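## Task

Shelf spots are labelled with a lot number on the shelf edge directly beneath them, and several spots may carry the same number. Get one yellow sponge from lot 222 and one from lot 342 onto the desk; a lot with no sponges in the storeroom is skipped. The robot must not fall over or be left leaning, or the task fails. Anything that stays in place only because the robot is holding it at the end does not count.

## Robot and tools

Robot: a Hello Robot Stretch 4 in a physics simulation, about 1.6 m tall. It has an omni-wheel base (rim within 0.23 m of the base origin), a mast with a lift, one arm that telescopes forward, a wrist with yaw, pitch and roll joints, and a two-finger gripper. There is one arm. Cameras: head_camera, head_left_camera, head_right_camera (fisheye) and wrist_camera. A loose object may occasionally get a brief push from outside.

Frames: the base frame has its origin on the floor under the base centre, x forward, y left, z up. hand_pose is given in this frame and is the point between the open fingertips; the printed value can be slightly wrong. The odometry frame is the base frame as it was at the start of the scene. base_odometry heading is positive to the left, range -3.142 to 3.142.

execute_actions: arguments are "actions", a list holding one action or none (an empty list only returns state and images), and optional "cameras" (names from the enum; omitted, null or ["all"] gives all; [] gives none). An action may contain "base", "joints" or both, plus optional "pace" ("slow", "default", "fast", "max") and "contact_limits". Alternatively it contains only {"end_of_arm": "enable_torque"}, which turns any wrist or gripper motor that has cut out back on so it holds position. All motions in one action start together.
- base: exactly one key per action, each a relative offset from where the base last reported itself. translate_m: straight drive in metres, forward positive, -2 to 2. strafe_m: sideways drive in metres, left positive, -2 to 2. rotate_rad: turn in place in radians, counter-clockwise (left) positive, -3.2 to 3.2.
- joints: a dict keyed by joint name, each value an absolute target. lift_m 0 to 1.2 m. arm_m 0 to 0.55 m of extension. wrist_yaw_rad -1.134 to 4.276 (0 points forward, positive turns left, 3.14 is folded back, and above 3.4 the arm can block it). wrist_pitch_rad -1.117 to 4.259 (0 is level, 1.57 points straight down). wrist_roll_rad -1.117 to 4.259 (at 0 the fingers are level with each other; positive turns clockwise as seen from behind the gripper). gripper_m -0.038 to 0.141 m is the fingertip gap, and values below 0 press the fingertips together. Tolerances for done: lift and arm ±0.004, yaw and roll ±0.02, pitch ±0.05, gripper ±0.004. A joint target outside its range is clipped and the result reports it; an unknown key or any other out-of-range value rejects the whole call.
- contact_limits: {"arm_m": value}, from 0 (lightest) to 0.75 (hardest), default 0.5, sets how hard the arm may push before it stops.
- Pace sets base speed to 0.1/0.3/0.4/0.6 m/s and turning to 1/2/3/4 rad/s. When the lift is above 0.2 these are reduced further, down to 0.3 m/s and 1 rad/s at a lift of 1.2. A single action lasts at most 15 s.
- A joint or base left out of an action may still be driving toward its earlier target. At the start, unfold the wrist with lift_m 0.4 and wrist_yaw_rad 0 in one action.

wait: seconds from 0 to 10; sends no command and returns state and images. zoom_image: camera plus region [x0,y0,x1,y1] in pixels of that camera's latest full image, at most 504x504; use it to read lot labels. read_manual gives only licence text. finished_scene: pass the scene number (1 or 2); it ends the scene for good, so make sure the objects are resting on the desk first.

Result lines: base_status and joint_status report how each motion ended. "done" on the base means the wheels turned the commanded amount even if they slipped. "off_target" means it stopped short and may still be pushing. "contact_stop_at_<key>" means it hit something and that part goes slack: a slack lift can sink and slack wheels can roll. "limit_stop_at_tilt" means the lean exceeded 6 degrees and the lift, arm and wheels go slack. "limit_stop_at_own_body" means self-collision, which can happen with pitch below -0.2 combined with roll below -0.4 or above 4. "torque_fault" means a wrist motor went limp, and enable_torque fixes it. After a stop, later motion calls in the same reply are not executed. on_its_own describes things you did not command. lidar_m is 12 distances in 30-degree sectors: the first straight ahead, then counter-clockwise (4th left, 7th behind, 10th right); "-" means nothing seen or nearer than 0.25 m; it sees roughly 0.15 m up to robot height. wrist_depth_mm is a 7x7 grid of depths in mm (100 to 2000). If turned_by_wheels and turned_by_imu differ by more than about 0.1 rad, the base has slipped or hit something. base_tilt is in degrees, with forward and right positive. motor_effort is a percentage, with the peak in brackets.

Gripping: command a gripper_m smaller than the object's width. Neither the gripper reading nor "done" confirms a grasp; a firm squeeze shows as a change in the gripper's effort. If the fingertips snag on a surface, raise the lift.

Avoid: turning or driving while holding more than 1 kg with arm_m above 0.2, especially at fast paces; pushing hard with a high gripper; pressing the gripper into things during base or arm moves, which causes torque faults; and dropping, slamming or knocking objects over. Less robot motion time is better.

Each tool is called after "Request:" as name(argument=value, ...) on one line, values as JSON.

## Session

Request:
execute_actions(actions=[])

Scene clock: 0.00 s.
base_odometry: x=+0.000 y=+0.000 heading=+0.000 (m, m, rad; odometry frame)
turned_by_wheels: +0.000 (rad since the last result)
turned_by_imu: +0.000 (rad since the last result)
base_tilt: forward=-0.1 right=-0.4 (deg)
lidar_m: 0.98 0.66 0.60 0.63 0.80 1.84 1.36 0.89 0.81 1.63 1.56 1.44
base_status: not commanded
joint_positions: lift_m=+0.185 arm_m=+0.000 wrist_yaw_rad=+3.221 wrist_pitch_rad=-0.016 wrist_roll_rad=-0.004 gripper_m=+0.057
joint_status: not commanded
motor_effort: lift_m=+18 arm_m=+0 wrist_yaw_rad=-2 wrist_pitch_rad=-7 wrist_roll_rad=+0 gripper_m=-3 wheel_0=+0 wheel_1=+0 wheel_2=+0 (%)
hand_pose: x=-0.1240 y=+0.0644 z=+0.3680 quat_wxyz=(-0.039, +0.008, -0.002, +0.999) (m; base frame)
wrist_depth_mm: - - 133 - - - - / - 109 134 - - - - / - 116 136 - - - - / 137 136 1863 - - - - / 224 1863 1863 - - - - / 220 1138 216 1098 204 1205 1160 / 220 788 866 - 842 820 854
pictures: head_camera, head_left_camera, head_right_camera, wrist_camera
Images, in order (width x height): head_camera 420x560, head_left_camera 420x672, head_right_camera 420x672, wrist_camera 616x392.

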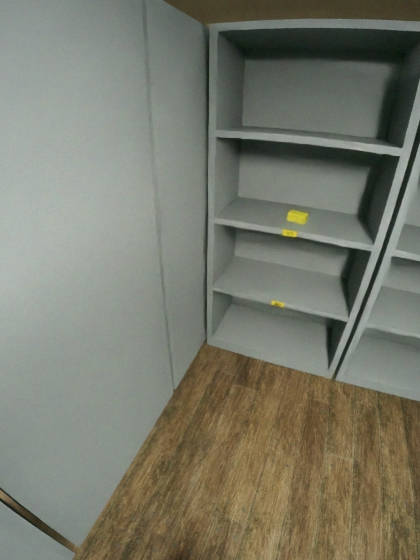

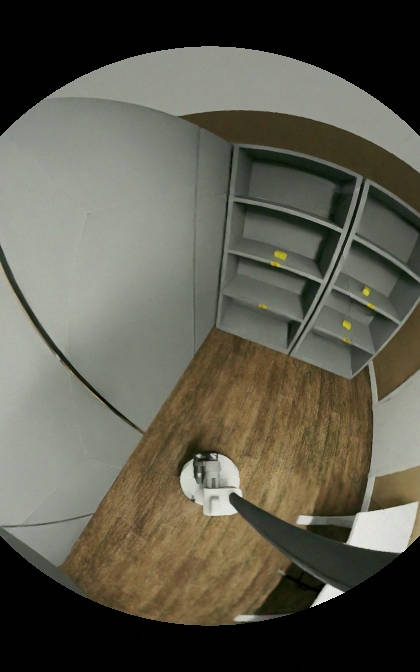

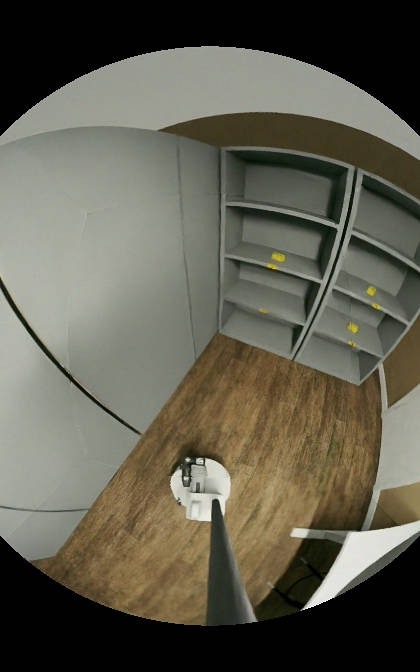

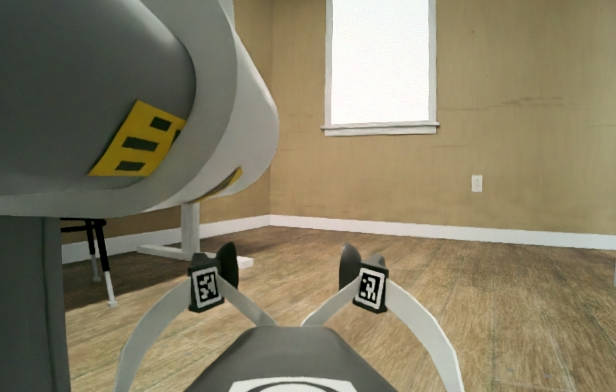

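Request:
execute_actions(actions=[{"base":{"rotate_rad":-0.45},"joints":{"lift_m":0.4,"wrist_yaw_rad":0}}])

Request:
zoom_image(camera="head_camera", region=[0,100,420,400])

Scene clock: 2.77 s.
base_odometry: x=+0.000 y=+0.000 heading=-0.449 (m, m, rad; odometry frame)
turned_by_wheels: -0.449 (rad since the last result)
turned_by_imu: -0.444 (rad since the last result)
base_tilt: forward=-0.1 right=-0.4 (deg)
lidar_m: 1.44 0.88 0.63 0.59 0.63 0.87 2.80 1.25 0.84 0.80 1.66 1.55
base_status: done
joint_positions: lift_m=+0.400 arm_m=+0.000 wrist_yaw_rad=+0.001 wrist_pitch_rad=-0.016 wrist_roll_rad=-0.004 gripper_m=+0.057
joint_status: all done
motor_effort: lift_m=+25(23) arm_m=+0(0) wrist_yaw_rad=-4(9) wrist_pitch_rad=-5(5) wrist_roll_rad=-2(1) gripper_m=-4(4) wheel_0=+3(7) wheel_1=+3(8) wheel_2=+1(6) (%)
hand_pose: x=+0.4589 y=-0.0873 z=+0.5823 quat_wxyz=(+1.000, -0.002, -0.008, +0.000) (m; base frame)
wrist_depth_mm: 1118 1537 1618 1618 1661 1708 1430 / 1138 1336 1537 1336 1464 1576 1366 / 1138 1618 1661 1618 1708 1756 1397 / 1160 1499 1661 1618 1708 1708 1336 / 1160 1618 1708 1708 1756 1756 1499 / 1118 1336 216 1308 204 1537 1397 / 1138 1160 1229 - 1229 1229 1281
pictures: head_camera, head_left_camera, head_right_camera, wrist_camera
camera_calibration (this result's frames):
wrist_camera: T_world_to_cam=[[-0.0390208, -0.99907, 0.018345, -0.0897258], [-0.0214576, -0.017517, -0.999616, 0.640334], [0.999008, -0.0393995, -0.0207542, -0.220208], [0, 0, 0, 1]] pos_world=[0.230229, -0.0871017, 0.637164]
Images, in order (width x height): head_camera 420x560, head_left_camera 420x672, head_right_camera 420x672, wrist_camera 616x392.

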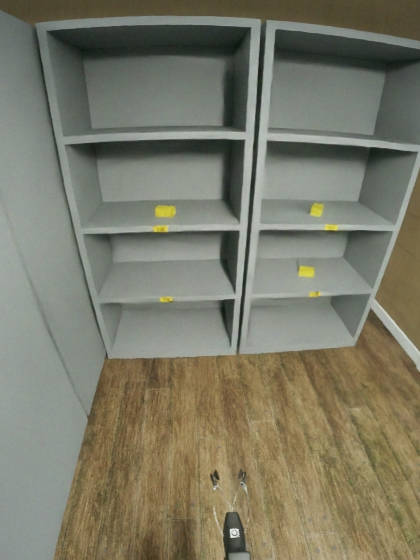

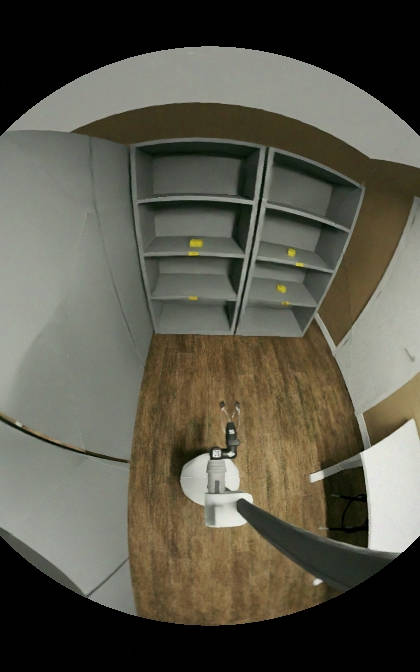

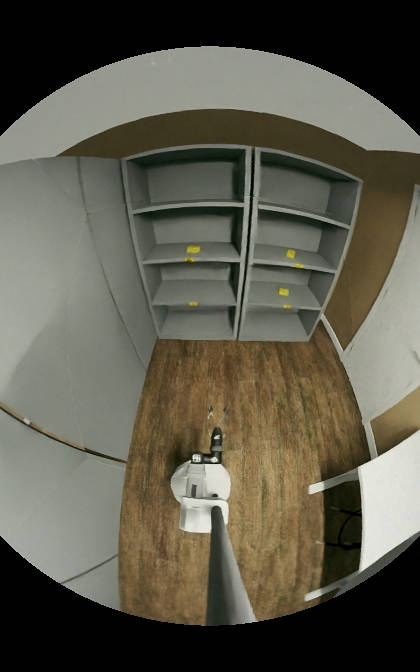

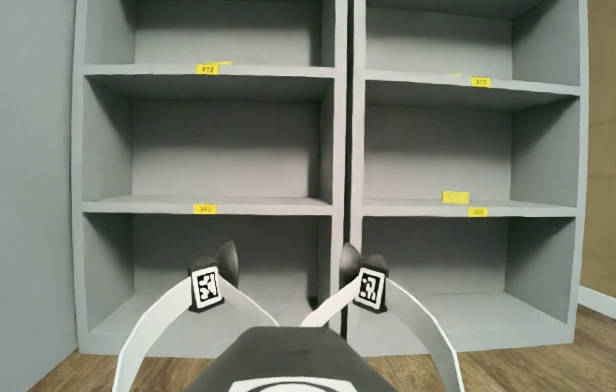

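Region (0, 100, 420, 400) of head_camera's 420x560 image, scaled by 1.200, with more detail than that image has; it fills the top 360 rows of this view, and the rest is white.

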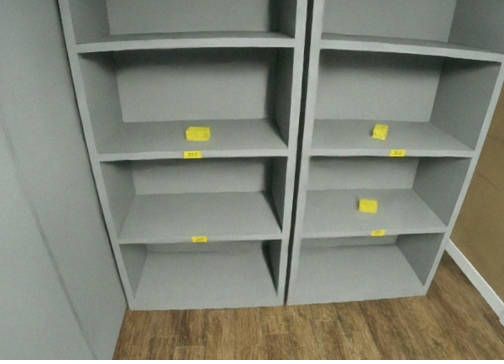

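Request:
zoom_image(camera="wrist_camera", region=[180,50,520,230])

Request:
zoom_image(camera="head_camera", region=[130,190,360,310])

Region (180, 50, 520, 230) of wrist_camera's 616x392 image, scaled by 1.482; it fills the top 267 rows of this view, and the rest is white.

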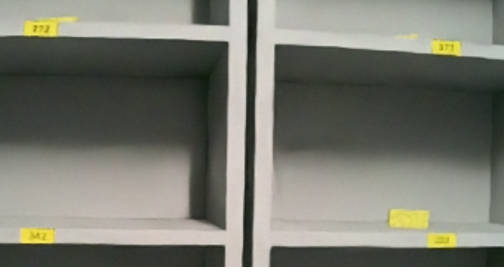

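Region (130, 190, 360, 310) of head_camera's 420x560 image, scaled by 2.191, with more detail than that image has; it fills the top 263 rows of this view, and the rest is white.

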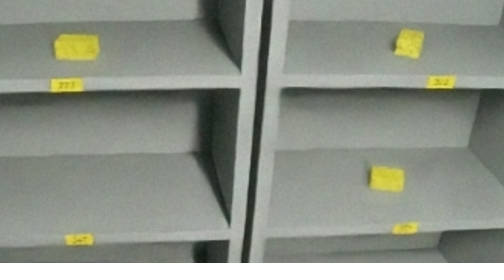

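Request:
execute_actions(actions=[{"base":{"translate_m":0.45},"joints":{"lift_m":0.55,"gripper_m":0.12}}], cameras=["head_camera","wrist_camera"])

Request:
zoom_image(camera="head_camera", region=[60,230,420,400])

Scene clock: 6.33 s.
base_odometry: x=+0.405 y=-0.195 heading=-0.449 (m, m, rad; odometry frame)
turned_by_wheels: +0.001 (rad since the last result)
turned_by_imu: +0.003 (rad since the last result)
base_tilt: forward=-0.1 right=-0.4 (deg)
lidar_m: 1.00 0.91 0.64 0.61 0.64 0.91 3.28 1.20 0.93 1.56 1.49 1.08
base_status: done
joint_positions: lift_m=+0.550 arm_m=+0.000 wrist_yaw_rad=+0.000 wrist_pitch_rad=-0.016 wrist_roll_rad=-0.004 gripper_m=+0.120
joint_status: all done
motor_effort: lift_m=+25(28) arm_m=+0(0) wrist_yaw_rad=-1(1) wrist_pitch_rad=-7(7) wrist_roll_rad=-1(0) gripper_m=+1(3) wheel_0=+3(7) wheel_1=+3(7) wheel_2=+1(8) (%)
hand_pose: x=+0.4589 y=-0.0874 z=+0.7323 quat_wxyz=(+1.000, -0.002, -0.008, +0.000) (m; base frame)
wrist_depth_mm: 1025 1205 1205 1205 866 1255 1281 / 917 946 976 960 820 1255 1281 / 1042 1205 1229 1229 854 1281 1281 / 1060 1255 1229 1255 854 1308 1308 / 976 1118 1205 1205 820 1255 1255 / 917 788 842 820 820 1281 1336 / 1042 1229 1255 - 1281 1308 1308
pictures: head_camera, wrist_camera
camera_calibration (this result's frames):
wrist_camera: T_world_to_cam=[[-0.0393461, -0.999057, 0.0183453, -0.0924228], [-0.0214634, -0.0175103, -0.999616, 0.790306], [0.998995, -0.0397248, -0.0207542, -0.217093], [0, 0, 0, 1]] pos_world=[0.230201, -0.0871212, 0.787193]
Images, in order (width x height): head_camera 420x560, wrist_camera 616x392.

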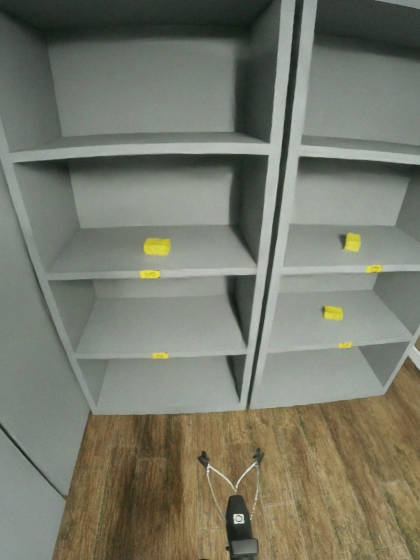

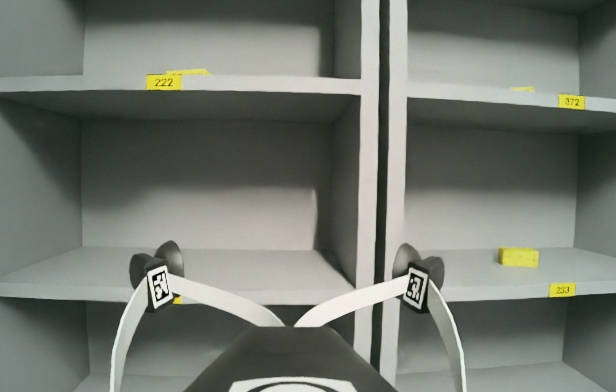

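Region (60, 230, 420, 400) of head_camera's 420x560 image, scaled by 1.400, with more detail than that image has; it fills the top 238 rows of this view, and the rest is white.

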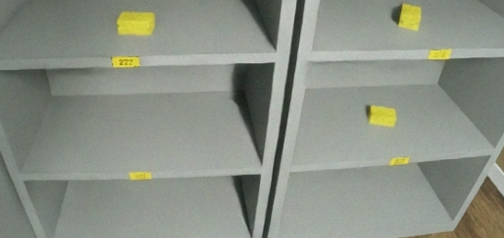

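Request:
execute_actions(actions=[{"base":{"strafe_m":0.232},"joints":{"lift_m":0.88,"gripper_m":0.14}}], cameras=[])

Request:
execute_actions(actions=[{"base":{"translate_m":0.3},"joints":{"arm_m":0.15}}], cameras=["head_camera","wrist_camera"])

Scene clock: 9.23 s.
base_odometry: x=+0.506 y=+0.014 heading=-0.449 (m, m, rad; odometry frame)
turned_by_wheels: +0.000 (rad since the last result)
turned_by_imu: +0.002 (rad since the last result)
base_tilt: forward=+0.0 right=-0.4 (deg)
lidar_m: 0.99 0.56 0.39 0.37 0.39 0.56 1.54 1.53 1.13 1.72 1.47 1.05
base_status: done
joint_positions: lift_m=+0.880 arm_m=+0.000 wrist_yaw_rad=+0.000 wrist_pitch_rad=-0.016 wrist_roll_rad=-0.004 gripper_m=+0.140
joint_status: all done
motor_effort: lift_m=+25(28) arm_m=+0(0) wrist_yaw_rad=-2(4) wrist_pitch_rad=-6(4) wrist_roll_rad=+0(1) gripper_m=+1(0) wheel_0=-1(9) wheel_1=+0(11) wheel_2=+0(2) (%)
hand_pose: x=+0.4589 y=-0.0874 z=+1.0623 quat_wxyz=(+1.000, -0.002, -0.008, +0.000) (m; base frame)
wrist_depth_mm: 750 788 798 854 854 831 1281 / 759 976 1205 1229 1078 854 1118 / 759 1060 1229 1229 1255 854 1281 / 778 991 1205 1229 1182 842 1308 / 778 788 1229 1229 878 842 1308 / 778 842 1255 175 1160 891 1336 / 788 1025 1182 - 1118 866 1138
pictures: none
No camera images: the call's "cameras" was empty. Leave "cameras" out to get every camera's image.

Scene clock: 11.70 s.
base_odometry: x=+0.776 y=-0.116 heading=-0.448 (m, m, rad; odometry frame)
turned_by_wheels: +0.001 (rad since the last result)
turned_by_imu: +0.002 (rad since the last result)
base_tilt: forward=+0.0 right=-0.4 (deg)
lidar_m: 0.70 0.61 0.40 0.37 0.40 0.57 1.58 1.57 1.29 1.83 1.03 0.73
base_status: done
joint_positions: lift_m=+0.880 arm_m=+0.149 wrist_yaw_rad=+0.000 wrist_pitch_rad=-0.016 wrist_roll_rad=-0.004 gripper_m=+0.140
joint_status: all done
motor_effort: lift_m=+25(25) arm_m=+8(9) wrist_yaw_rad=-1(1) wrist_pitch_rad=-6(6) wrist_roll_rad=-1(1) gripper_m=+0(2) wheel_0=+3(7) wheel_1=+3(7) wheel_2=+1(9) (%)
hand_pose: x=+0.6080 y=-0.0874 z=+1.0623 quat_wxyz=(+1.000, -0.002, -0.008, +0.000) (m; base frame)
wrist_depth_mm: 676 759 759 778 768 683 530 / 683 768 788 798 809 723 521 / 691 768 788 798 809 732 525 / 691 778 798 809 831 732 525 / 539 554 517 488 609 609 512 / 351 355 359 176 373 379 387 / 691 798 820 - 842 654 517
pictures: head_camera, wrist_camera
camera_calibration (this result's frames):
wrist_camera: T_world_to_cam=[[-0.0395196, -0.99905, 0.0183446, -0.0925554], [-0.021453, -0.0175064, -0.999617, 1.12336], [0.998988, -0.039898, -0.0207408, -0.359168], [0, 0, 0, 1]] pos_world=[0.379246, -0.0871315, 1.11718]
Images, in order (width x height): head_camera 420x560, wrist_camera 616x392.

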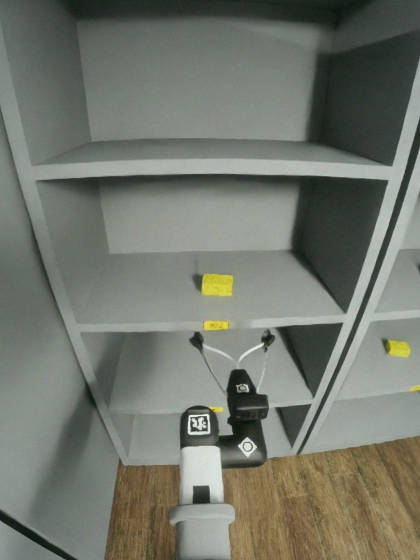

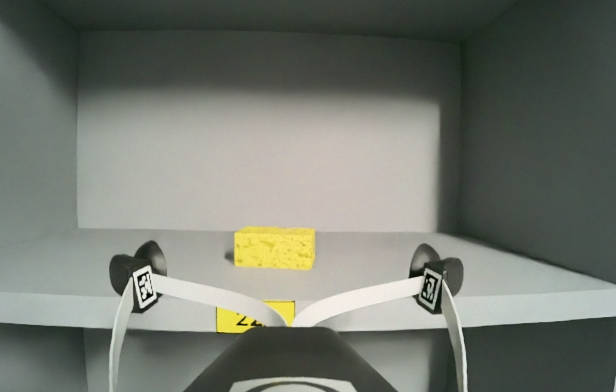

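Request:
execute_actions(actions=[{"base":{"strafe_m":0.02},"joints":{"lift_m":0.857,"arm_m":0.33}}], cameras=["head_camera","wrist_camera"])

Scene clock: 13.73 s.
base_odometry: x=+0.785 y=-0.098 heading=-0.448 (m, m, rad; odometry frame)
turned_by_wheels: +0.000 (rad since the last result)
turned_by_imu: +0.001 (rad since the last result)
base_tilt: forward=+0.0 right=-0.5 (deg)
lidar_m: 0.69 0.53 0.40 0.36 0.38 0.52 1.46 1.58 1.31 1.85 1.04 0.74
base_status: done
joint_positions: lift_m=+0.857 arm_m=+0.329 wrist_yaw_rad=+0.000 wrist_pitch_rad=-0.016 wrist_roll_rad=-0.004 gripper_m=+0.140
joint_status: all done
motor_effort: lift_m=+14(25) arm_m=+8(10) wrist_yaw_rad=-1(1) wrist_pitch_rad=-5(5) wrist_roll_rad=+0(1) gripper_m=-2(0) wheel_0=+0(8) wheel_1=+1(8) wheel_2=+0(2) (%)
hand_pose: x=+0.7879 y=-0.0874 z=+1.0402 quat_wxyz=(+1.000, -0.002, -0.008, +0.000) (m; base frame)
wrist_depth_mm: 591 597 603 615 627 640 539 / 591 603 621 621 634 640 544 / 597 609 621 627 640 647 549 / 609 615 621 627 640 654 549 / 436 449 407 310 492 496 496 / 255 229 236 176 240 257 276 / 192 187 202 - 208 195 -
pictures: head_camera, wrist_camera
camera_calibration (this result's frames):
wrist_camera: T_world_to_cam=[[-0.0395239, -0.99905, 0.0183445, -0.085037], [-0.0214512, -0.0175063, -0.999617, 1.10513], [0.998988, -0.0399023, -0.0207389, -0.539374], [0, 0, 0, 1]] pos_world=[0.559174, -0.0871318, 1.09508]
Images, in order (width x height): head_camera 420x560, wrist_camera 616x392.

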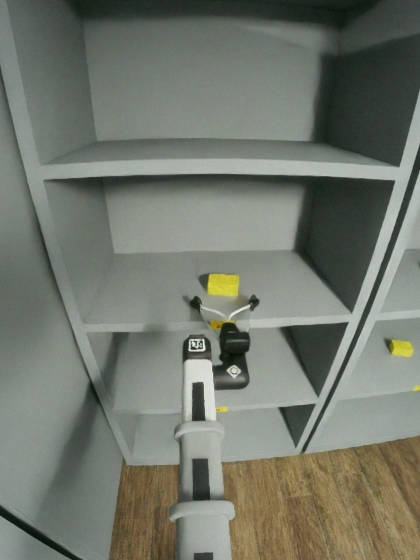

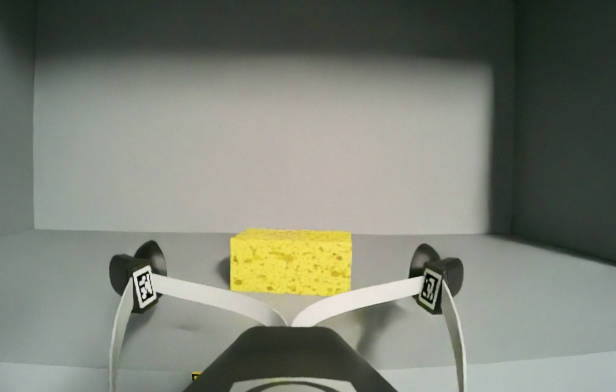

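Request:
execute_actions(actions=[{"joints":{"arm_m":0.44}}], cameras=["wrist_camera"])

Request:
execute_actions(actions=[{"joints":{"gripper_m":0.03}}], cameras=["wrist_camera"])

Request:
execute_actions(actions=[{"joints":{"lift_m":0.88}}], cameras=[])

Request:
execute_actions(actions=[{"joints":{"arm_m":0.0}}], cameras=[])

Request:
execute_actions(actions=[{"base":{"rotate_rad":-1.6}}])

Scene clock: 15.43 s.
base_odometry: x=+0.785 y=-0.098 heading=-0.448 (m, m, rad; odometry frame)
turned_by_wheels: +0.000 (rad since the last result)
turned_by_imu: +0.001 (rad since the last result)
base_tilt: forward=+0.0 right=-0.5 (deg)
lidar_m: 0.71 0.55 0.35 0.35 0.38 0.53 1.43 1.60 1.32 1.82 1.04 0.72
base_status: not commanded
joint_positions: lift_m=+0.857 arm_m=+0.439 wrist_yaw_rad=+0.000 wrist_pitch_rad=-0.016 wrist_roll_rad=-0.004 gripper_m=+0.140
joint_status: all done
motor_effort: lift_m=+14(14) arm_m=+8(9) wrist_yaw_rad=-1(0) wrist_pitch_rad=-5(6) wrist_roll_rad=-2(0) gripper_m=+0(0) wheel_0=+0(0) wheel_1=+1(1) wheel_2=+0(0) (%)
hand_pose: x=+0.8979 y=-0.0874 z=+1.0402 quat_wxyz=(+1.000, -0.002, -0.008, +0.000) (m; base frame)
wrist_depth_mm: 484 492 500 512 517 530 525 / 492 500 508 517 521 530 535 / 496 500 512 517 530 535 539 / 500 508 512 521 535 539 539 / 433 449 466 484 492 500 496 / 256 229 206 176 199 256 276 / 191 187 202 - 199 192 -
pictures: wrist_camera
camera_calibration (this result's frames):
wrist_camera: T_world_to_cam=[[-0.039564, -0.999049, 0.0183446, -0.0806645], [-0.0214538, -0.0175054, -0.999617, 1.10749], [0.998987, -0.0399424, -0.0207408, -0.64927], [0, 0, 0, 1]] pos_world=[0.669181, -0.0871342, 1.09508]
Images, in order (width x height): wrist_camera 616x392.

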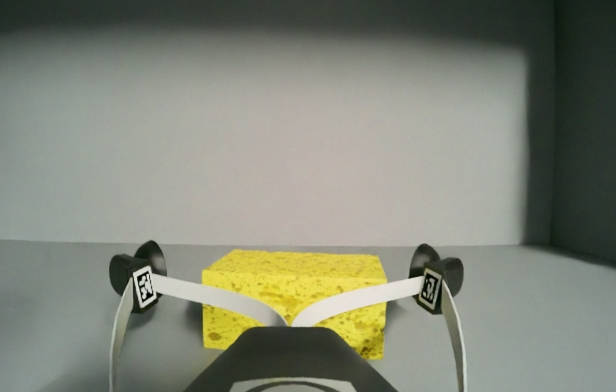

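Scene clock: 17.53 s.
base_odometry: x=+0.785 y=-0.098 heading=-0.448 (m, m, rad; odometry frame)
turned_by_wheels: +0.000 (rad since the last result)
turned_by_imu: +0.001 (rad since the last result)
base_tilt: forward=+0.0 right=-0.4 (deg)
lidar_m: 0.70 0.55 0.39 0.33 0.37 0.52 1.48 1.61 1.30 1.85 1.03 0.73
base_status: not commanded
joint_positions: lift_m=+0.857 arm_m=+0.439 wrist_yaw_rad=+0.000 wrist_pitch_rad=-0.016 wrist_roll_rad=-0.004 gripper_m=+0.030
joint_status: all done
motor_effort: lift_m=+15(14) arm_m=+8(8) wrist_yaw_rad=-2(1) wrist_pitch_rad=-5(5) wrist_roll_rad=-1(2) gripper_m=-23(26) wheel_0=+0(0) wheel_1=+1(1) wheel_2=+0(0) (%)
hand_pose: x=+0.8979 y=-0.0874 z=+1.0403 quat_wxyz=(+1.000, -0.002, -0.008, +0.000) (m; base frame)
wrist_depth_mm: 488 496 504 512 517 530 530 / 488 500 504 517 521 530 535 / 496 504 508 521 525 535 535 / 500 508 517 521 530 544 539 / 439 462 477 492 500 500 496 / 255 179 185 182 186 256 277 / 182 191 187 - 195 193 -
pictures: wrist_camera
camera_calibration (this result's frames):
wrist_camera: T_world_to_cam=[[-0.0395706, -0.999049, 0.0183291, -0.0806445], [-0.0211, -0.0175039, -0.999624, 1.10728], [0.998994, -0.0399425, -0.0203873, -0.649641], [0, 0, 0, 1]] pos_world=[0.66916, -0.0871343, 1.0951]
Images, in order (width x height): wrist_camera 616x392.

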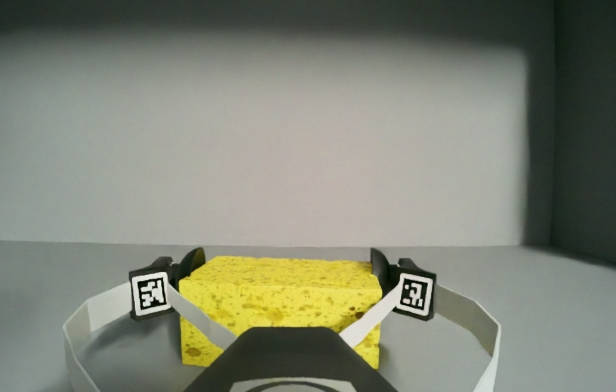

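Scene clock: 18.37 s.
base_odometry: x=+0.785 y=-0.098 heading=-0.448 (m, m, rad; odometry frame)
turned_by_wheels: +0.000 (rad since the last result)
turned_by_imu: +0.000 (rad since the last result)
base_tilt: forward=+0.0 right=-0.5 (deg)
lidar_m: 0.70 0.55 0.38 0.34 0.39 0.54 1.48 1.57 1.32 1.83 1.04 0.76
base_status: not commanded
joint_positions: lift_m=+0.880 arm_m=+0.439 wrist_yaw_rad=+0.000 wrist_pitch_rad=-0.016 wrist_roll_rad=-0.004 gripper_m=+0.030
joint_status: all done
motor_effort: lift_m=+25(26) arm_m=+8(8) wrist_yaw_rad=-3(2) wrist_pitch_rad=-6(5) wrist_roll_rad=+0(1) gripper_m=-25(22) wheel_0=+0(0) wheel_1=+1(1) wheel_2=+0(0) (%)
hand_pose: x=+0.8979 y=-0.0874 z=+1.0623 quat_wxyz=(+1.000, -0.002, -0.008, +0.000) (m; base frame)
wrist_depth_mm: 488 496 504 512 521 530 530 / 496 496 508 517 521 535 530 / 496 500 508 521 530 535 539 / 500 508 517 521 530 539 539 / 500 508 517 525 530 539 525 / 310 179 185 182 186 314 338 / 222 234 187 - 238 236 -
pictures: none
No camera images: the call's "cameras" was empty. Leave "cameras" out to get every camera's image.

Scene clock: 20.77 s.
base_odometry: x=+0.785 y=-0.098 heading=-0.448 (m, m, rad; odometry frame)
turned_by_wheels: +0.000 (rad since the last result)
turned_by_imu: +0.001 (rad since the last result)
base_tilt: forward=+0.0 right=-0.5 (deg)
lidar_m: 0.70 0.57 0.39 0.36 0.39 0.54 1.46 1.56 1.29 1.83 1.05 0.73
base_status: not commanded
joint_positions: lift_m=+0.880 arm_m=+0.001 wrist_yaw_rad=+0.000 wrist_pitch_rad=-0.015 wrist_roll_rad=-0.004 gripper_m=+0.030
joint_status: all done
motor_effort: lift_m=+25(25) arm_m=-8(7) wrist_yaw_rad=-2(1) wrist_pitch_rad=-7(7) wrist_roll_rad=+0(1) gripper_m=-23(23) wheel_0=+0(0) wheel_1=+1(1) wheel_2=+0(0) (%)
hand_pose: x=+0.4608 y=-0.0874 z=+1.0622 quat_wxyz=(+1.000, -0.002, -0.008, +0.000) (m; base frame)
wrist_depth_mm: 640 768 798 788 768 699 549 / 654 904 931 931 946 759 549 / 654 917 917 931 960 768 559 / 668 917 946 946 960 759 554 / 539 569 585 609 615 609 539 / 615 179 185 182 187 621 549 / 615 946 188 - 991 741 559
pictures: none
No camera images: the call's "cameras" was empty. Leave "cameras" out to get every camera's image.

Scene clock: 22.87 s.
base_odometry: x=+0.785 y=-0.098 heading=-2.048 (m, m, rad; odometry frame)
turned_by_wheels: -1.600 (rad since the last result)
turned_by_imu: -1.584 (rad since the last result)
base_tilt: forward=+0.0 right=-0.4 (deg)
lidar_m: 1.83 1.07 0.73 0.70 0.56 0.38 0.36 0.38 0.54 1.31 1.63 1.30
base_status: done
joint_positions: lift_m=+0.880 arm_m=+0.001 wrist_yaw_rad=+0.000 wrist_pitch_rad=-0.015 wrist_roll_rad=-0.004 gripper_m=+0.030
joint_status: not commanded
motor_effort: lift_m=+24(25) arm_m=-8(8) wrist_yaw_rad=-1(1) wrist_pitch_rad=-6(5) wrist_roll_rad=-1(0) gripper_m=-23(23) wheel_0=+3(6) wheel_1=+2(10) wheel_2=-1(7) (%)
hand_pose: x=+0.4608 y=-0.0874 z=+1.0623 quat_wxyz=(+1.000, -0.002, -0.008, +0.000) (m; base frame)
wrist_depth_mm: 1537 1499 1537 1576 1661 1661 1708 / 1499 1537 1576 1576 1618 1708 1756 / 1537 1537 1618 1618 1618 1708 1756 / 1499 1576 1576 1618 1708 1756 1756 / 1537 1618 1576 1618 1661 1756 1756 / 1576 178 185 182 186 1098 1078 / 1537 1618 188 - 1708 1756 1808
pictures: head_camera, head_left_camera, head_right_camera, wrist_camera
camera_calibration (this result's frames):
wrist_camera: T_world_to_cam=[[-0.0396021, -0.999047, 0.0183619, -0.0983754], [-0.0218235, -0.0175072, -0.999609, 1.12033], [0.998977, -0.0399873, -0.0211094, -0.211788], [0, 0, 0, 1]] pos_world=[0.232125, -0.0871367, 1.11723]
Images, in order (width x height): head_camera 420x560, head_left_camera 420x672, head_right_camera 420x672, wrist_camera 616x392.

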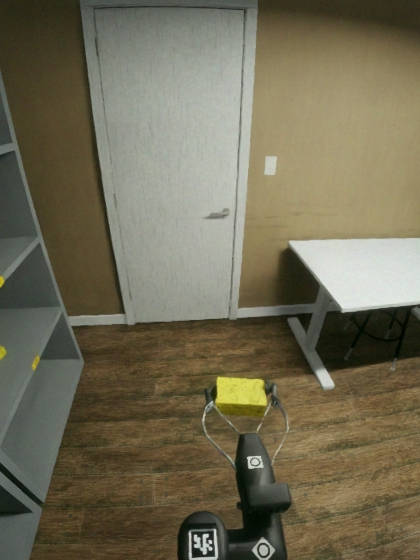

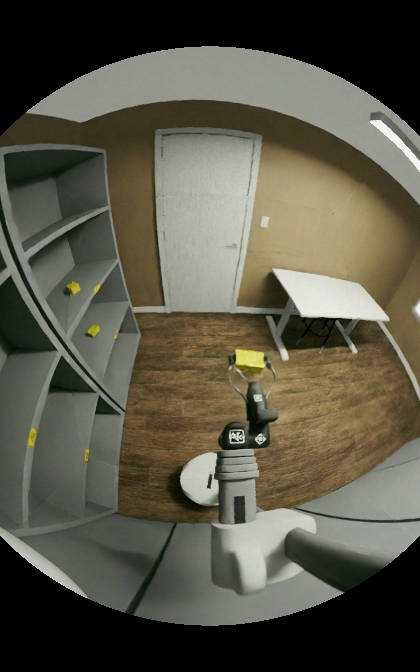

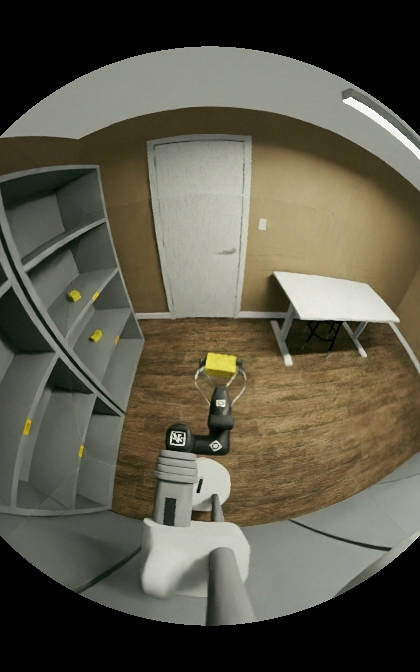

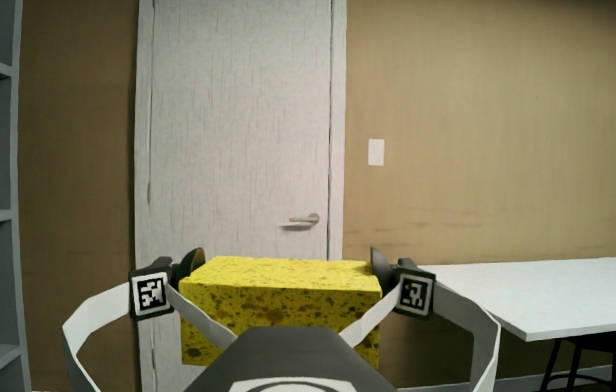

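Request:
execute_actions(actions=[{"base":{"strafe_m":-0.85},"pace":"fast"}], cameras=[])

Request:
execute_actions(actions=[{"base":{"translate_m":0.45},"joints":{"arm_m":0.33,"lift_m":0.68},"pace":"fast"}], cameras=["head_camera","head_left_camera","wrist_camera"])

Scene clock: 26.83 s.
base_odometry: x=+0.030 y=+0.292 heading=-2.048 (m, m, rad; odometry frame)
turned_by_wheels: +0.000 (rad since the last result)
turned_by_imu: +0.001 (rad since the last result)
base_tilt: forward=-0.1 right=-0.4 (deg)
lidar_m: 1.08 1.93 1.63 1.54 0.50 0.32 0.31 0.34 0.46 1.20 1.69 1.18
base_status: done
joint_positions: lift_m=+0.880 arm_m=+0.001 wrist_yaw_rad=+0.000 wrist_pitch_rad=-0.015 wrist_roll_rad=-0.004 gripper_m=+0.030
joint_status: not commanded
motor_effort: lift_m=+24(24) arm_m=-8(8) wrist_yaw_rad=+0(1) wrist_pitch_rad=-5(7) wrist_roll_rad=-1(1) gripper_m=-25(23) wheel_0=-1(11) wheel_1=+2(12) wheel_2=+0(2) (%)
hand_pose: x=+0.4608 y=-0.0874 z=+1.0623 quat_wxyz=(+1.000, -0.002, -0.008, +0.000) (m; base frame)
wrist_depth_mm: 1499 1537 1618 1618 1661 1756 1756 / 1537 1576 1661 1618 1708 1756 1808 / 1537 1576 1618 1661 1756 1756 1808 / 1576 1576 1618 1661 1708 1756 1756 / 1576 1576 1661 1661 1708 1756 1808 / 1576 179 185 182 186 1008 1182 / 1618 1618 188 - 1138 1808 1863
pictures: none
No camera images: the call's "cameras" was empty. Leave "cameras" out to get every camera's image.

Scene clock: 29.47 s.
base_odometry: x=-0.177 y=-0.108 heading=-2.048 (m, m, rad; odometry frame)
turned_by_wheels: +0.000 (rad since the last result)
turned_by_imu: +0.003 (rad since the last result)
base_tilt: forward=+0.0 right=-0.5 (deg)
lidar_m: 0.64 1.49 1.68 1.57 1.21 0.85 0.78 0.81 1.10 2.65 1.04 0.68
base_status: done
joint_positions: lift_m=+0.680 arm_m=+0.329 wrist_yaw_rad=+0.000 wrist_pitch_rad=-0.015 wrist_roll_rad=-0.004 gripper_m=+0.030
joint_status: all done
motor_effort: lift_m=+15(23) arm_m=+8(10) wrist_yaw_rad=-2(2) wrist_pitch_rad=-6(9) wrist_roll_rad=+0(1) gripper_m=-24(24) wheel_0=+1(8) wheel_1=+1(5) wheel_2=+2(10) (%)
hand_pose: x=+0.7880 y=-0.0874 z=+0.8631 quat_wxyz=(+1.000, -0.002, -0.008, +0.000) (m; base frame)
wrist_depth_mm: 854 878 891 904 917 946 976 / 854 866 891 917 931 960 976 / 854 891 891 917 946 960 976 / 866 878 917 917 960 976 1008 / 878 891 904 931 946 976 991 / 866 179 185 182 187 496 535 / 353 373 188 - 377 375 392
pictures: head_camera, head_left_camera, wrist_camera
camera_calibration (this result's frames):
wrist_camera: T_world_to_cam=[[-0.0393873, -0.999055, 0.0183599, -0.0818677], [-0.021767, -0.0175119, -0.99961, 0.928285], [0.998987, -0.0397715, -0.0210567, -0.542839], [0, 0, 0, 1]] pos_world=[0.559271, -0.0871238, 0.917996]
Images, in order (width x height): head_camera 420x560, head_left_camera 420x672, wrist_camera 616x392.

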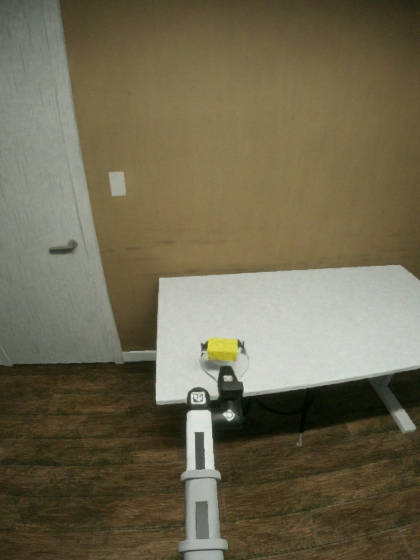

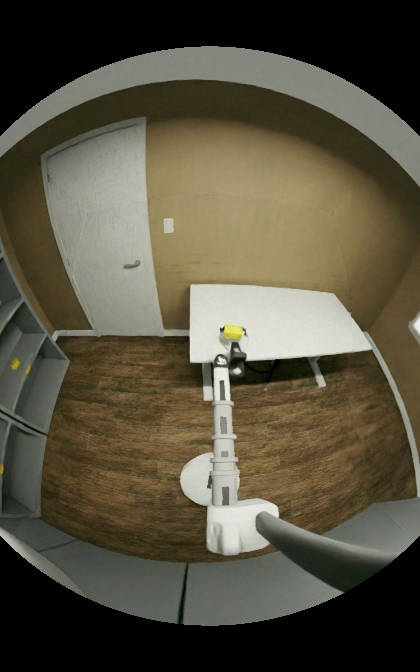

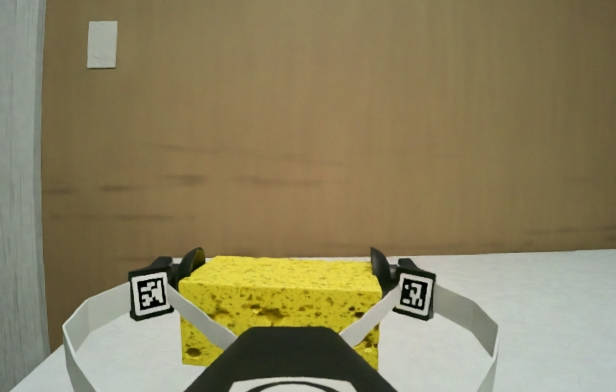

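Request:
execute_actions(actions=[{"joints":{"arm_m":0.43,"lift_m":0.63}}], cameras=[])

Request:
execute_actions(actions=[{"joints":{"lift_m":0.605},"pace":"slow"}], cameras=["head_camera","wrist_camera"])

Scene clock: 31.23 s.
base_odometry: x=-0.177 y=-0.108 heading=-2.048 (m, m, rad; odometry frame)
turned_by_wheels: +0.000 (rad since the last result)
turned_by_imu: +0.001 (rad since the last result)
base_tilt: forward=+0.0 right=-0.4 (deg)
lidar_m: 0.63 1.49 1.68 1.57 1.16 0.83 0.75 0.81 1.08 2.67 1.02 0.68
base_status: not commanded
joint_positions: lift_m=+0.630 arm_m=+0.429 wrist_yaw_rad=+0.000 wrist_pitch_rad=-0.015 wrist_roll_rad=-0.004 gripper_m=+0.030
joint_status: all done
motor_effort: lift_m=+15(14) arm_m=+8(9) wrist_yaw_rad=-1(2) wrist_pitch_rad=-7(7) wrist_roll_rad=-2(0) gripper_m=-22(24) wheel_0=+1(1) wheel_1=+1(1) wheel_2=+2(2) (%)
hand_pose: x=+0.8879 y=-0.0874 z=+0.8131 quat_wxyz=(+1.000, -0.002, -0.008, +0.000) (m; base frame)
wrist_depth_mm: 759 778 788 809 831 842 866 / 759 768 798 809 842 866 878 / 768 788 798 831 831 866 878 / 778 798 809 831 842 866 891 / 788 788 683 707 715 715 707 / 368 178 185 182 186 368 397 / 260 274 188 - 281 277 291
pictures: none
No camera images: the call's "cameras" was empty. Leave "cameras" out to get every camera's image.

Scene clock: 32.23 s.
base_odometry: x=-0.177 y=-0.108 heading=-2.048 (m, m, rad; odometry frame)
turned_by_wheels: +0.000 (rad since the last result)
turned_by_imu: +0.000 (rad since the last result)
base_tilt: forward=+0.0 right=-0.5 (deg)
lidar_m: 0.62 1.49 1.65 1.56 1.20 0.84 0.77 0.81 1.09 2.65 0.99 0.69
base_status: not commanded
joint_positions: lift_m=+0.605 arm_m=+0.429 wrist_yaw_rad=+0.000 wrist_pitch_rad=-0.015 wrist_roll_rad=-0.004 gripper_m=+0.030
joint_status: all done
motor_effort: lift_m=+14(16) arm_m=+8(8) wrist_yaw_rad=-3(0) wrist_pitch_rad=-8(7) wrist_roll_rad=-2(1) gripper_m=-23(24) wheel_0=+1(1) wheel_1=+1(1) wheel_2=+2(2) (%)
hand_pose: x=+0.8879 y=-0.0874 z=+0.7882 quat_wxyz=(+1.000, -0.002, -0.008, +0.000) (m; base frame)
wrist_depth_mm: 759 768 798 820 831 854 866 / 759 778 798 820 842 854 866 / 768 788 809 820 854 866 891 / 778 788 809 831 854 878 891 / 778 544 564 580 585 591 580 / 300 178 185 182 186 304 329 / 215 228 188 - 231 229 -
pictures: head_camera, wrist_camera
camera_calibration (this result's frames):
wrist_camera: T_world_to_cam=[[-0.0395386, -0.999049, 0.0183592, -0.0764637], [-0.02175, -0.0175087, -0.99961, 0.85556], [0.998981, -0.0399225, -0.021037, -0.644289], [0, 0, 0, 1]] pos_world=[0.659217, -0.0871328, 0.843077]
Images, in order (width x height): head_camera 420x560, wrist_camera 616x392.

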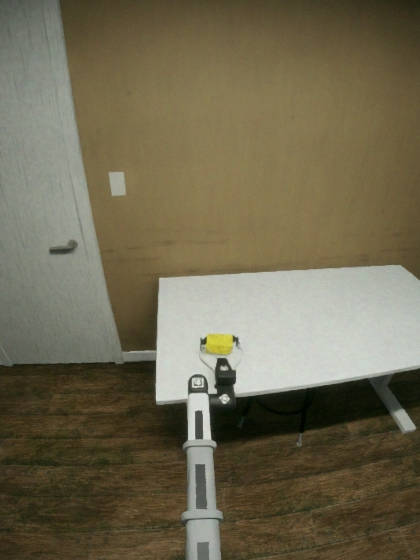

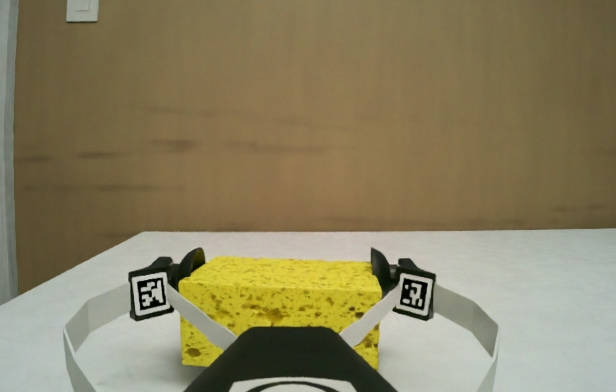

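Request:
execute_actions(actions=[{"joints":{"lift_m":0.59},"pace":"slow"}], cameras=[])

Request:
execute_actions(actions=[{"joints":{"gripper_m":0.14}}], cameras=[])

Request:
execute_actions(actions=[{"joints":{"arm_m":0.05}}])

Scene clock: 33.37 s.
base_odometry: x=-0.177 y=-0.108 heading=-2.048 (m, m, rad; odometry frame)
turned_by_wheels: +0.000 (rad since the last result)
turned_by_imu: +0.000 (rad since the last result)
base_tilt: forward=+0.0 right=-0.5 (deg)
lidar_m: 0.62 1.49 1.68 1.57 1.17 0.82 0.77 0.80 1.08 2.65 1.04 0.69
base_status: not commanded
joint_positions: lift_m=+0.591 arm_m=+0.429 wrist_yaw_rad=+0.000 wrist_pitch_rad=-0.019 wrist_roll_rad=-0.004 gripper_m=+0.030
joint_status: all done
motor_effort: lift_m=+11(13) arm_m=+8(8) wrist_yaw_rad=+0(2) wrist_pitch_rad=+2(7) wrist_roll_rad=-1(2) gripper_m=-23(25) wheel_0=+1(1) wheel_1=+1(1) wheel_2=+2(2) (%)
hand_pose: x=+0.8879 y=-0.0874 z=+0.7743 quat_wxyz=(+1.000, -0.002, -0.009, +0.000) (m; base frame)
wrist_depth_mm: 759 778 798 809 831 854 878 / 768 778 798 820 831 854 866 / 768 798 798 820 842 866 891 / 778 788 809 831 842 878 878 / 778 496 521 530 544 544 539 / 272 178 185 182 187 276 297 / 195 205 187 - 208 206 -
pictures: none
No camera images: the call's "cameras" was empty. Leave "cameras" out to get every camera's image.

Scene clock: 35.47 s.
base_odometry: x=-0.177 y=-0.108 heading=-2.048 (m, m, rad; odometry frame)
turned_by_wheels: +0.000 (rad since the last result)
turned_by_imu: +0.001 (rad since the last result)
base_tilt: forward=+0.0 right=-0.5 (deg)
lidar_m: 0.65 1.50 1.67 1.56 1.20 0.83 0.77 0.80 1.11 2.65 1.02 0.66
base_status: not commanded
joint_positions: lift_m=+0.591 arm_m=+0.429 wrist_yaw_rad=+0.000 wrist_pitch_rad=-0.019 wrist_roll_rad=-0.004 gripper_m=+0.140
joint_status: all done
motor_effort: lift_m=+11(11) arm_m=+8(8) wrist_yaw_rad=-2(2) wrist_pitch_rad=+4(2) wrist_roll_rad=-1(1) gripper_m=+0(20) wheel_0=+1(1) wheel_1=+1(1) wheel_2=+2(2) (%)
hand_pose: x=+0.8879 y=-0.0874 z=+0.7743 quat_wxyz=(+1.000, -0.002, -0.009, +0.000) (m; base frame)
wrist_depth_mm: 759 778 788 809 831 866 866 / 759 778 798 820 831 854 878 / 768 778 809 820 842 866 891 / 778 788 798 831 854 866 891 / 778 488 517 530 539 539 539 / 276 247 202 175 205 277 297 / 206 200 204 - 209 206 -
pictures: none
No camera images: the call's "cameras" was empty. Leave "cameras" out to get every camera's image.

Scene clock: 37.70 s.
base_odometry: x=-0.177 y=-0.108 heading=-2.048 (m, m, rad; odometry frame)
turned_by_wheels: +0.000 (rad since the last result)
turned_by_imu: +0.001 (rad since the last result)
base_tilt: forward=+0.0 right=-0.4 (deg)
lidar_m: 0.63 1.49 1.68 1.57 1.17 0.84 0.78 0.81 1.08 2.65 1.02 0.66
base_status: not commanded
joint_positions: lift_m=+0.590 arm_m=+0.051 wrist_yaw_rad=+0.000 wrist_pitch_rad=-0.016 wrist_roll_rad=-0.004 gripper_m=+0.140
joint_status: all done
motor_effort: lift_m=+15(15) arm_m=-8(7) wrist_yaw_rad=-4(3) wrist_pitch_rad=-8(7) wrist_roll_rad=-2(1) gripper_m=-1(0) wheel_0=+1(2) wheel_1=+1(1) wheel_2=+1(2) (%)
hand_pose: x=+0.5108 y=-0.0874 z=+0.7731 quat_wxyz=(+1.000, -0.002, -0.008, +0.000) (m; base frame)
wrist_depth_mm: 1078 1118 1138 1160 1182 1229 1255 / 1098 1118 1138 1182 1205 1229 1255 / 1078 1138 1160 1182 1229 1255 1281 / 1098 1160 1182 1205 1205 1255 1308 / 1098 477 500 512 521 521 517 / 1118 368 384 175 691 654 1281 / 1138 1160 1182 - 1255 627 1308
pictures: head_camera, head_left_camera, head_right_camera, wrist_camera
camera_calibration (this result's frames):
wrist_camera: T_world_to_cam=[[-0.0396248, -0.999048, 0.01824, -0.0909863], [-0.0216716, -0.0173908, -0.999614, 0.832321], [0.99898, -0.0400048, -0.0209619, -0.267963], [0, 0, 0, 1]] pos_world=[0.282122, -0.0871448, 0.828042]
Images, in order (width x height): head_camera 420x560, head_left_camera 420x672, head_right_camera 420x672, wrist_camera 616x392.

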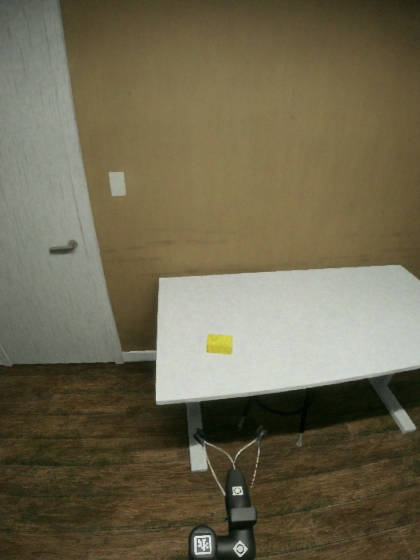

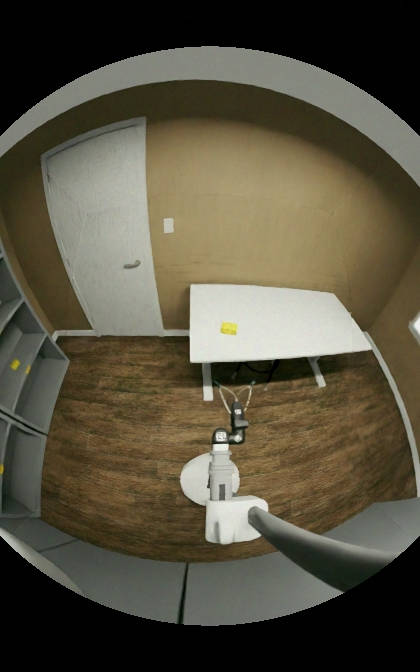

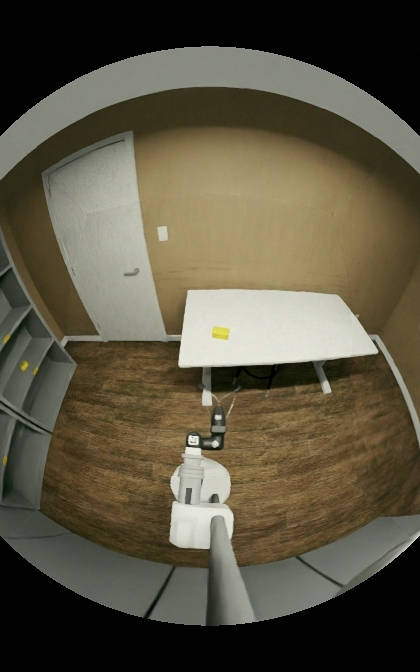

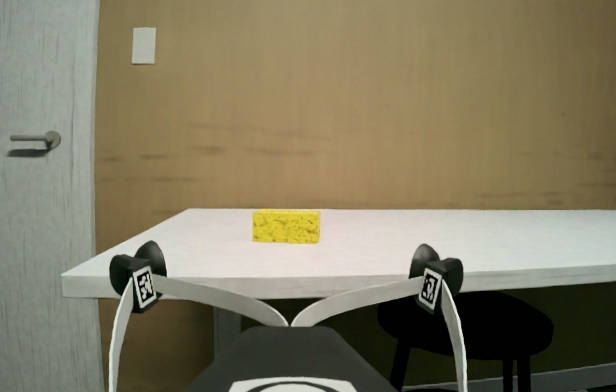

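Request:
execute_actions(actions=[{"base":{"rotate_rad":-2.6},"joints":{"arm_m":0},"pace":"fast"}])

Scene clock: 40.23 s.
base_odometry: x=-0.177 y=-0.108 heading=+1.636 (m, m, rad; odometry frame)
turned_by_wheels: -2.600 (rad since the last result)
turned_by_imu: -2.574 (rad since the last result)
base_tilt: forward=-0.1 right=-0.5 (deg)
lidar_m: 0.80 1.11 2.63 1.01 0.69 0.63 1.49 1.66 1.58 1.16 0.81 0.77
base_status: done
joint_positions: lift_m=+0.590 arm_m=+0.001 wrist_yaw_rad=+0.000 wrist_pitch_rad=-0.016 wrist_roll_rad=-0.004 gripper_m=+0.140
joint_status: all done
motor_effort: lift_m=+17(16) arm_m=-8(10) wrist_yaw_rad=-1(3) wrist_pitch_rad=-6(6) wrist_roll_rad=-1(2) gripper_m=+0(0) wheel_0=+2(9) wheel_1=+3(12) wheel_2=+0(8) (%)
hand_pose: x=+0.4608 y=-0.0874 z=+0.7730 quat_wxyz=(+1.000, -0.002, -0.008, +0.000) (m; base frame)
wrist_depth_mm: 891 778 676 609 549 500 466 / 891 778 683 615 554 500 466 / 904 778 691 609 559 504 473 / 904 788 691 615 559 512 469 / 917 768 699 621 564 504 473 / 931 768 683 175 559 504 477 / 946 809 732 - 569 504 480
pictures: head_camera, head_left_camera, head_right_camera, wrist_camera
camera_calibration (this result's frames):
wrist_camera: T_world_to_cam=[[-0.0394986, -0.999053, 0.0182388, -0.0929849], [-0.0216362, -0.0173936, -0.999615, 0.831055], [0.998985, -0.039878, -0.0209287, -0.218049], [0, 0, 0, 1]] pos_world=[0.232136, -0.0871372, 0.827867]
Images, in order (width x height): head_camera 420x560, head_left_camera 420x672, head_right_camera 420x672, wrist_camera 616x392.

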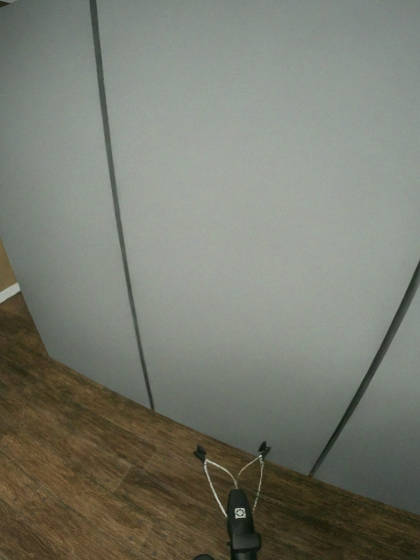

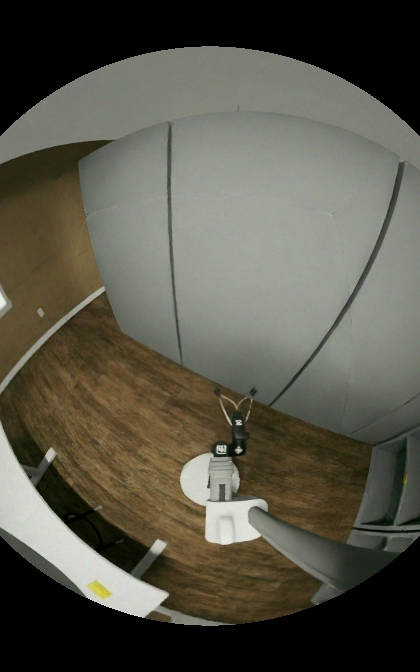

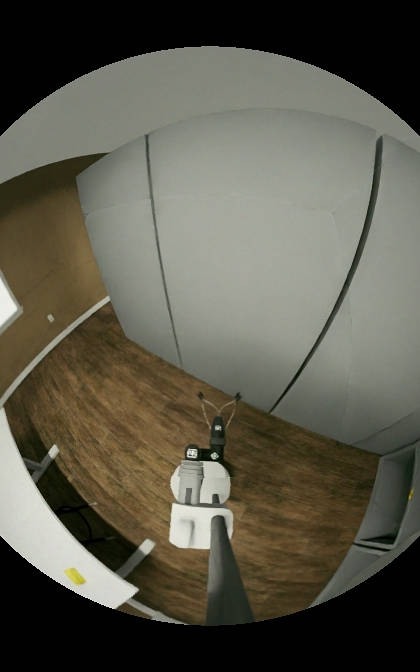

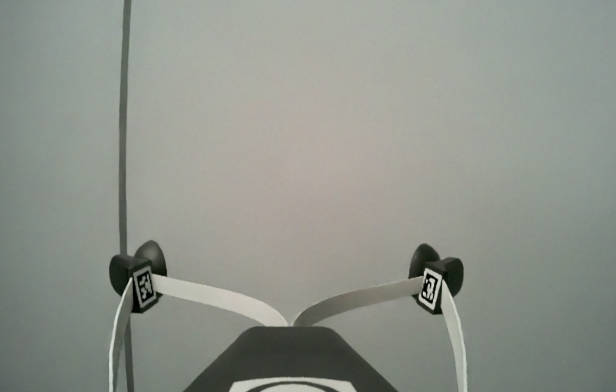

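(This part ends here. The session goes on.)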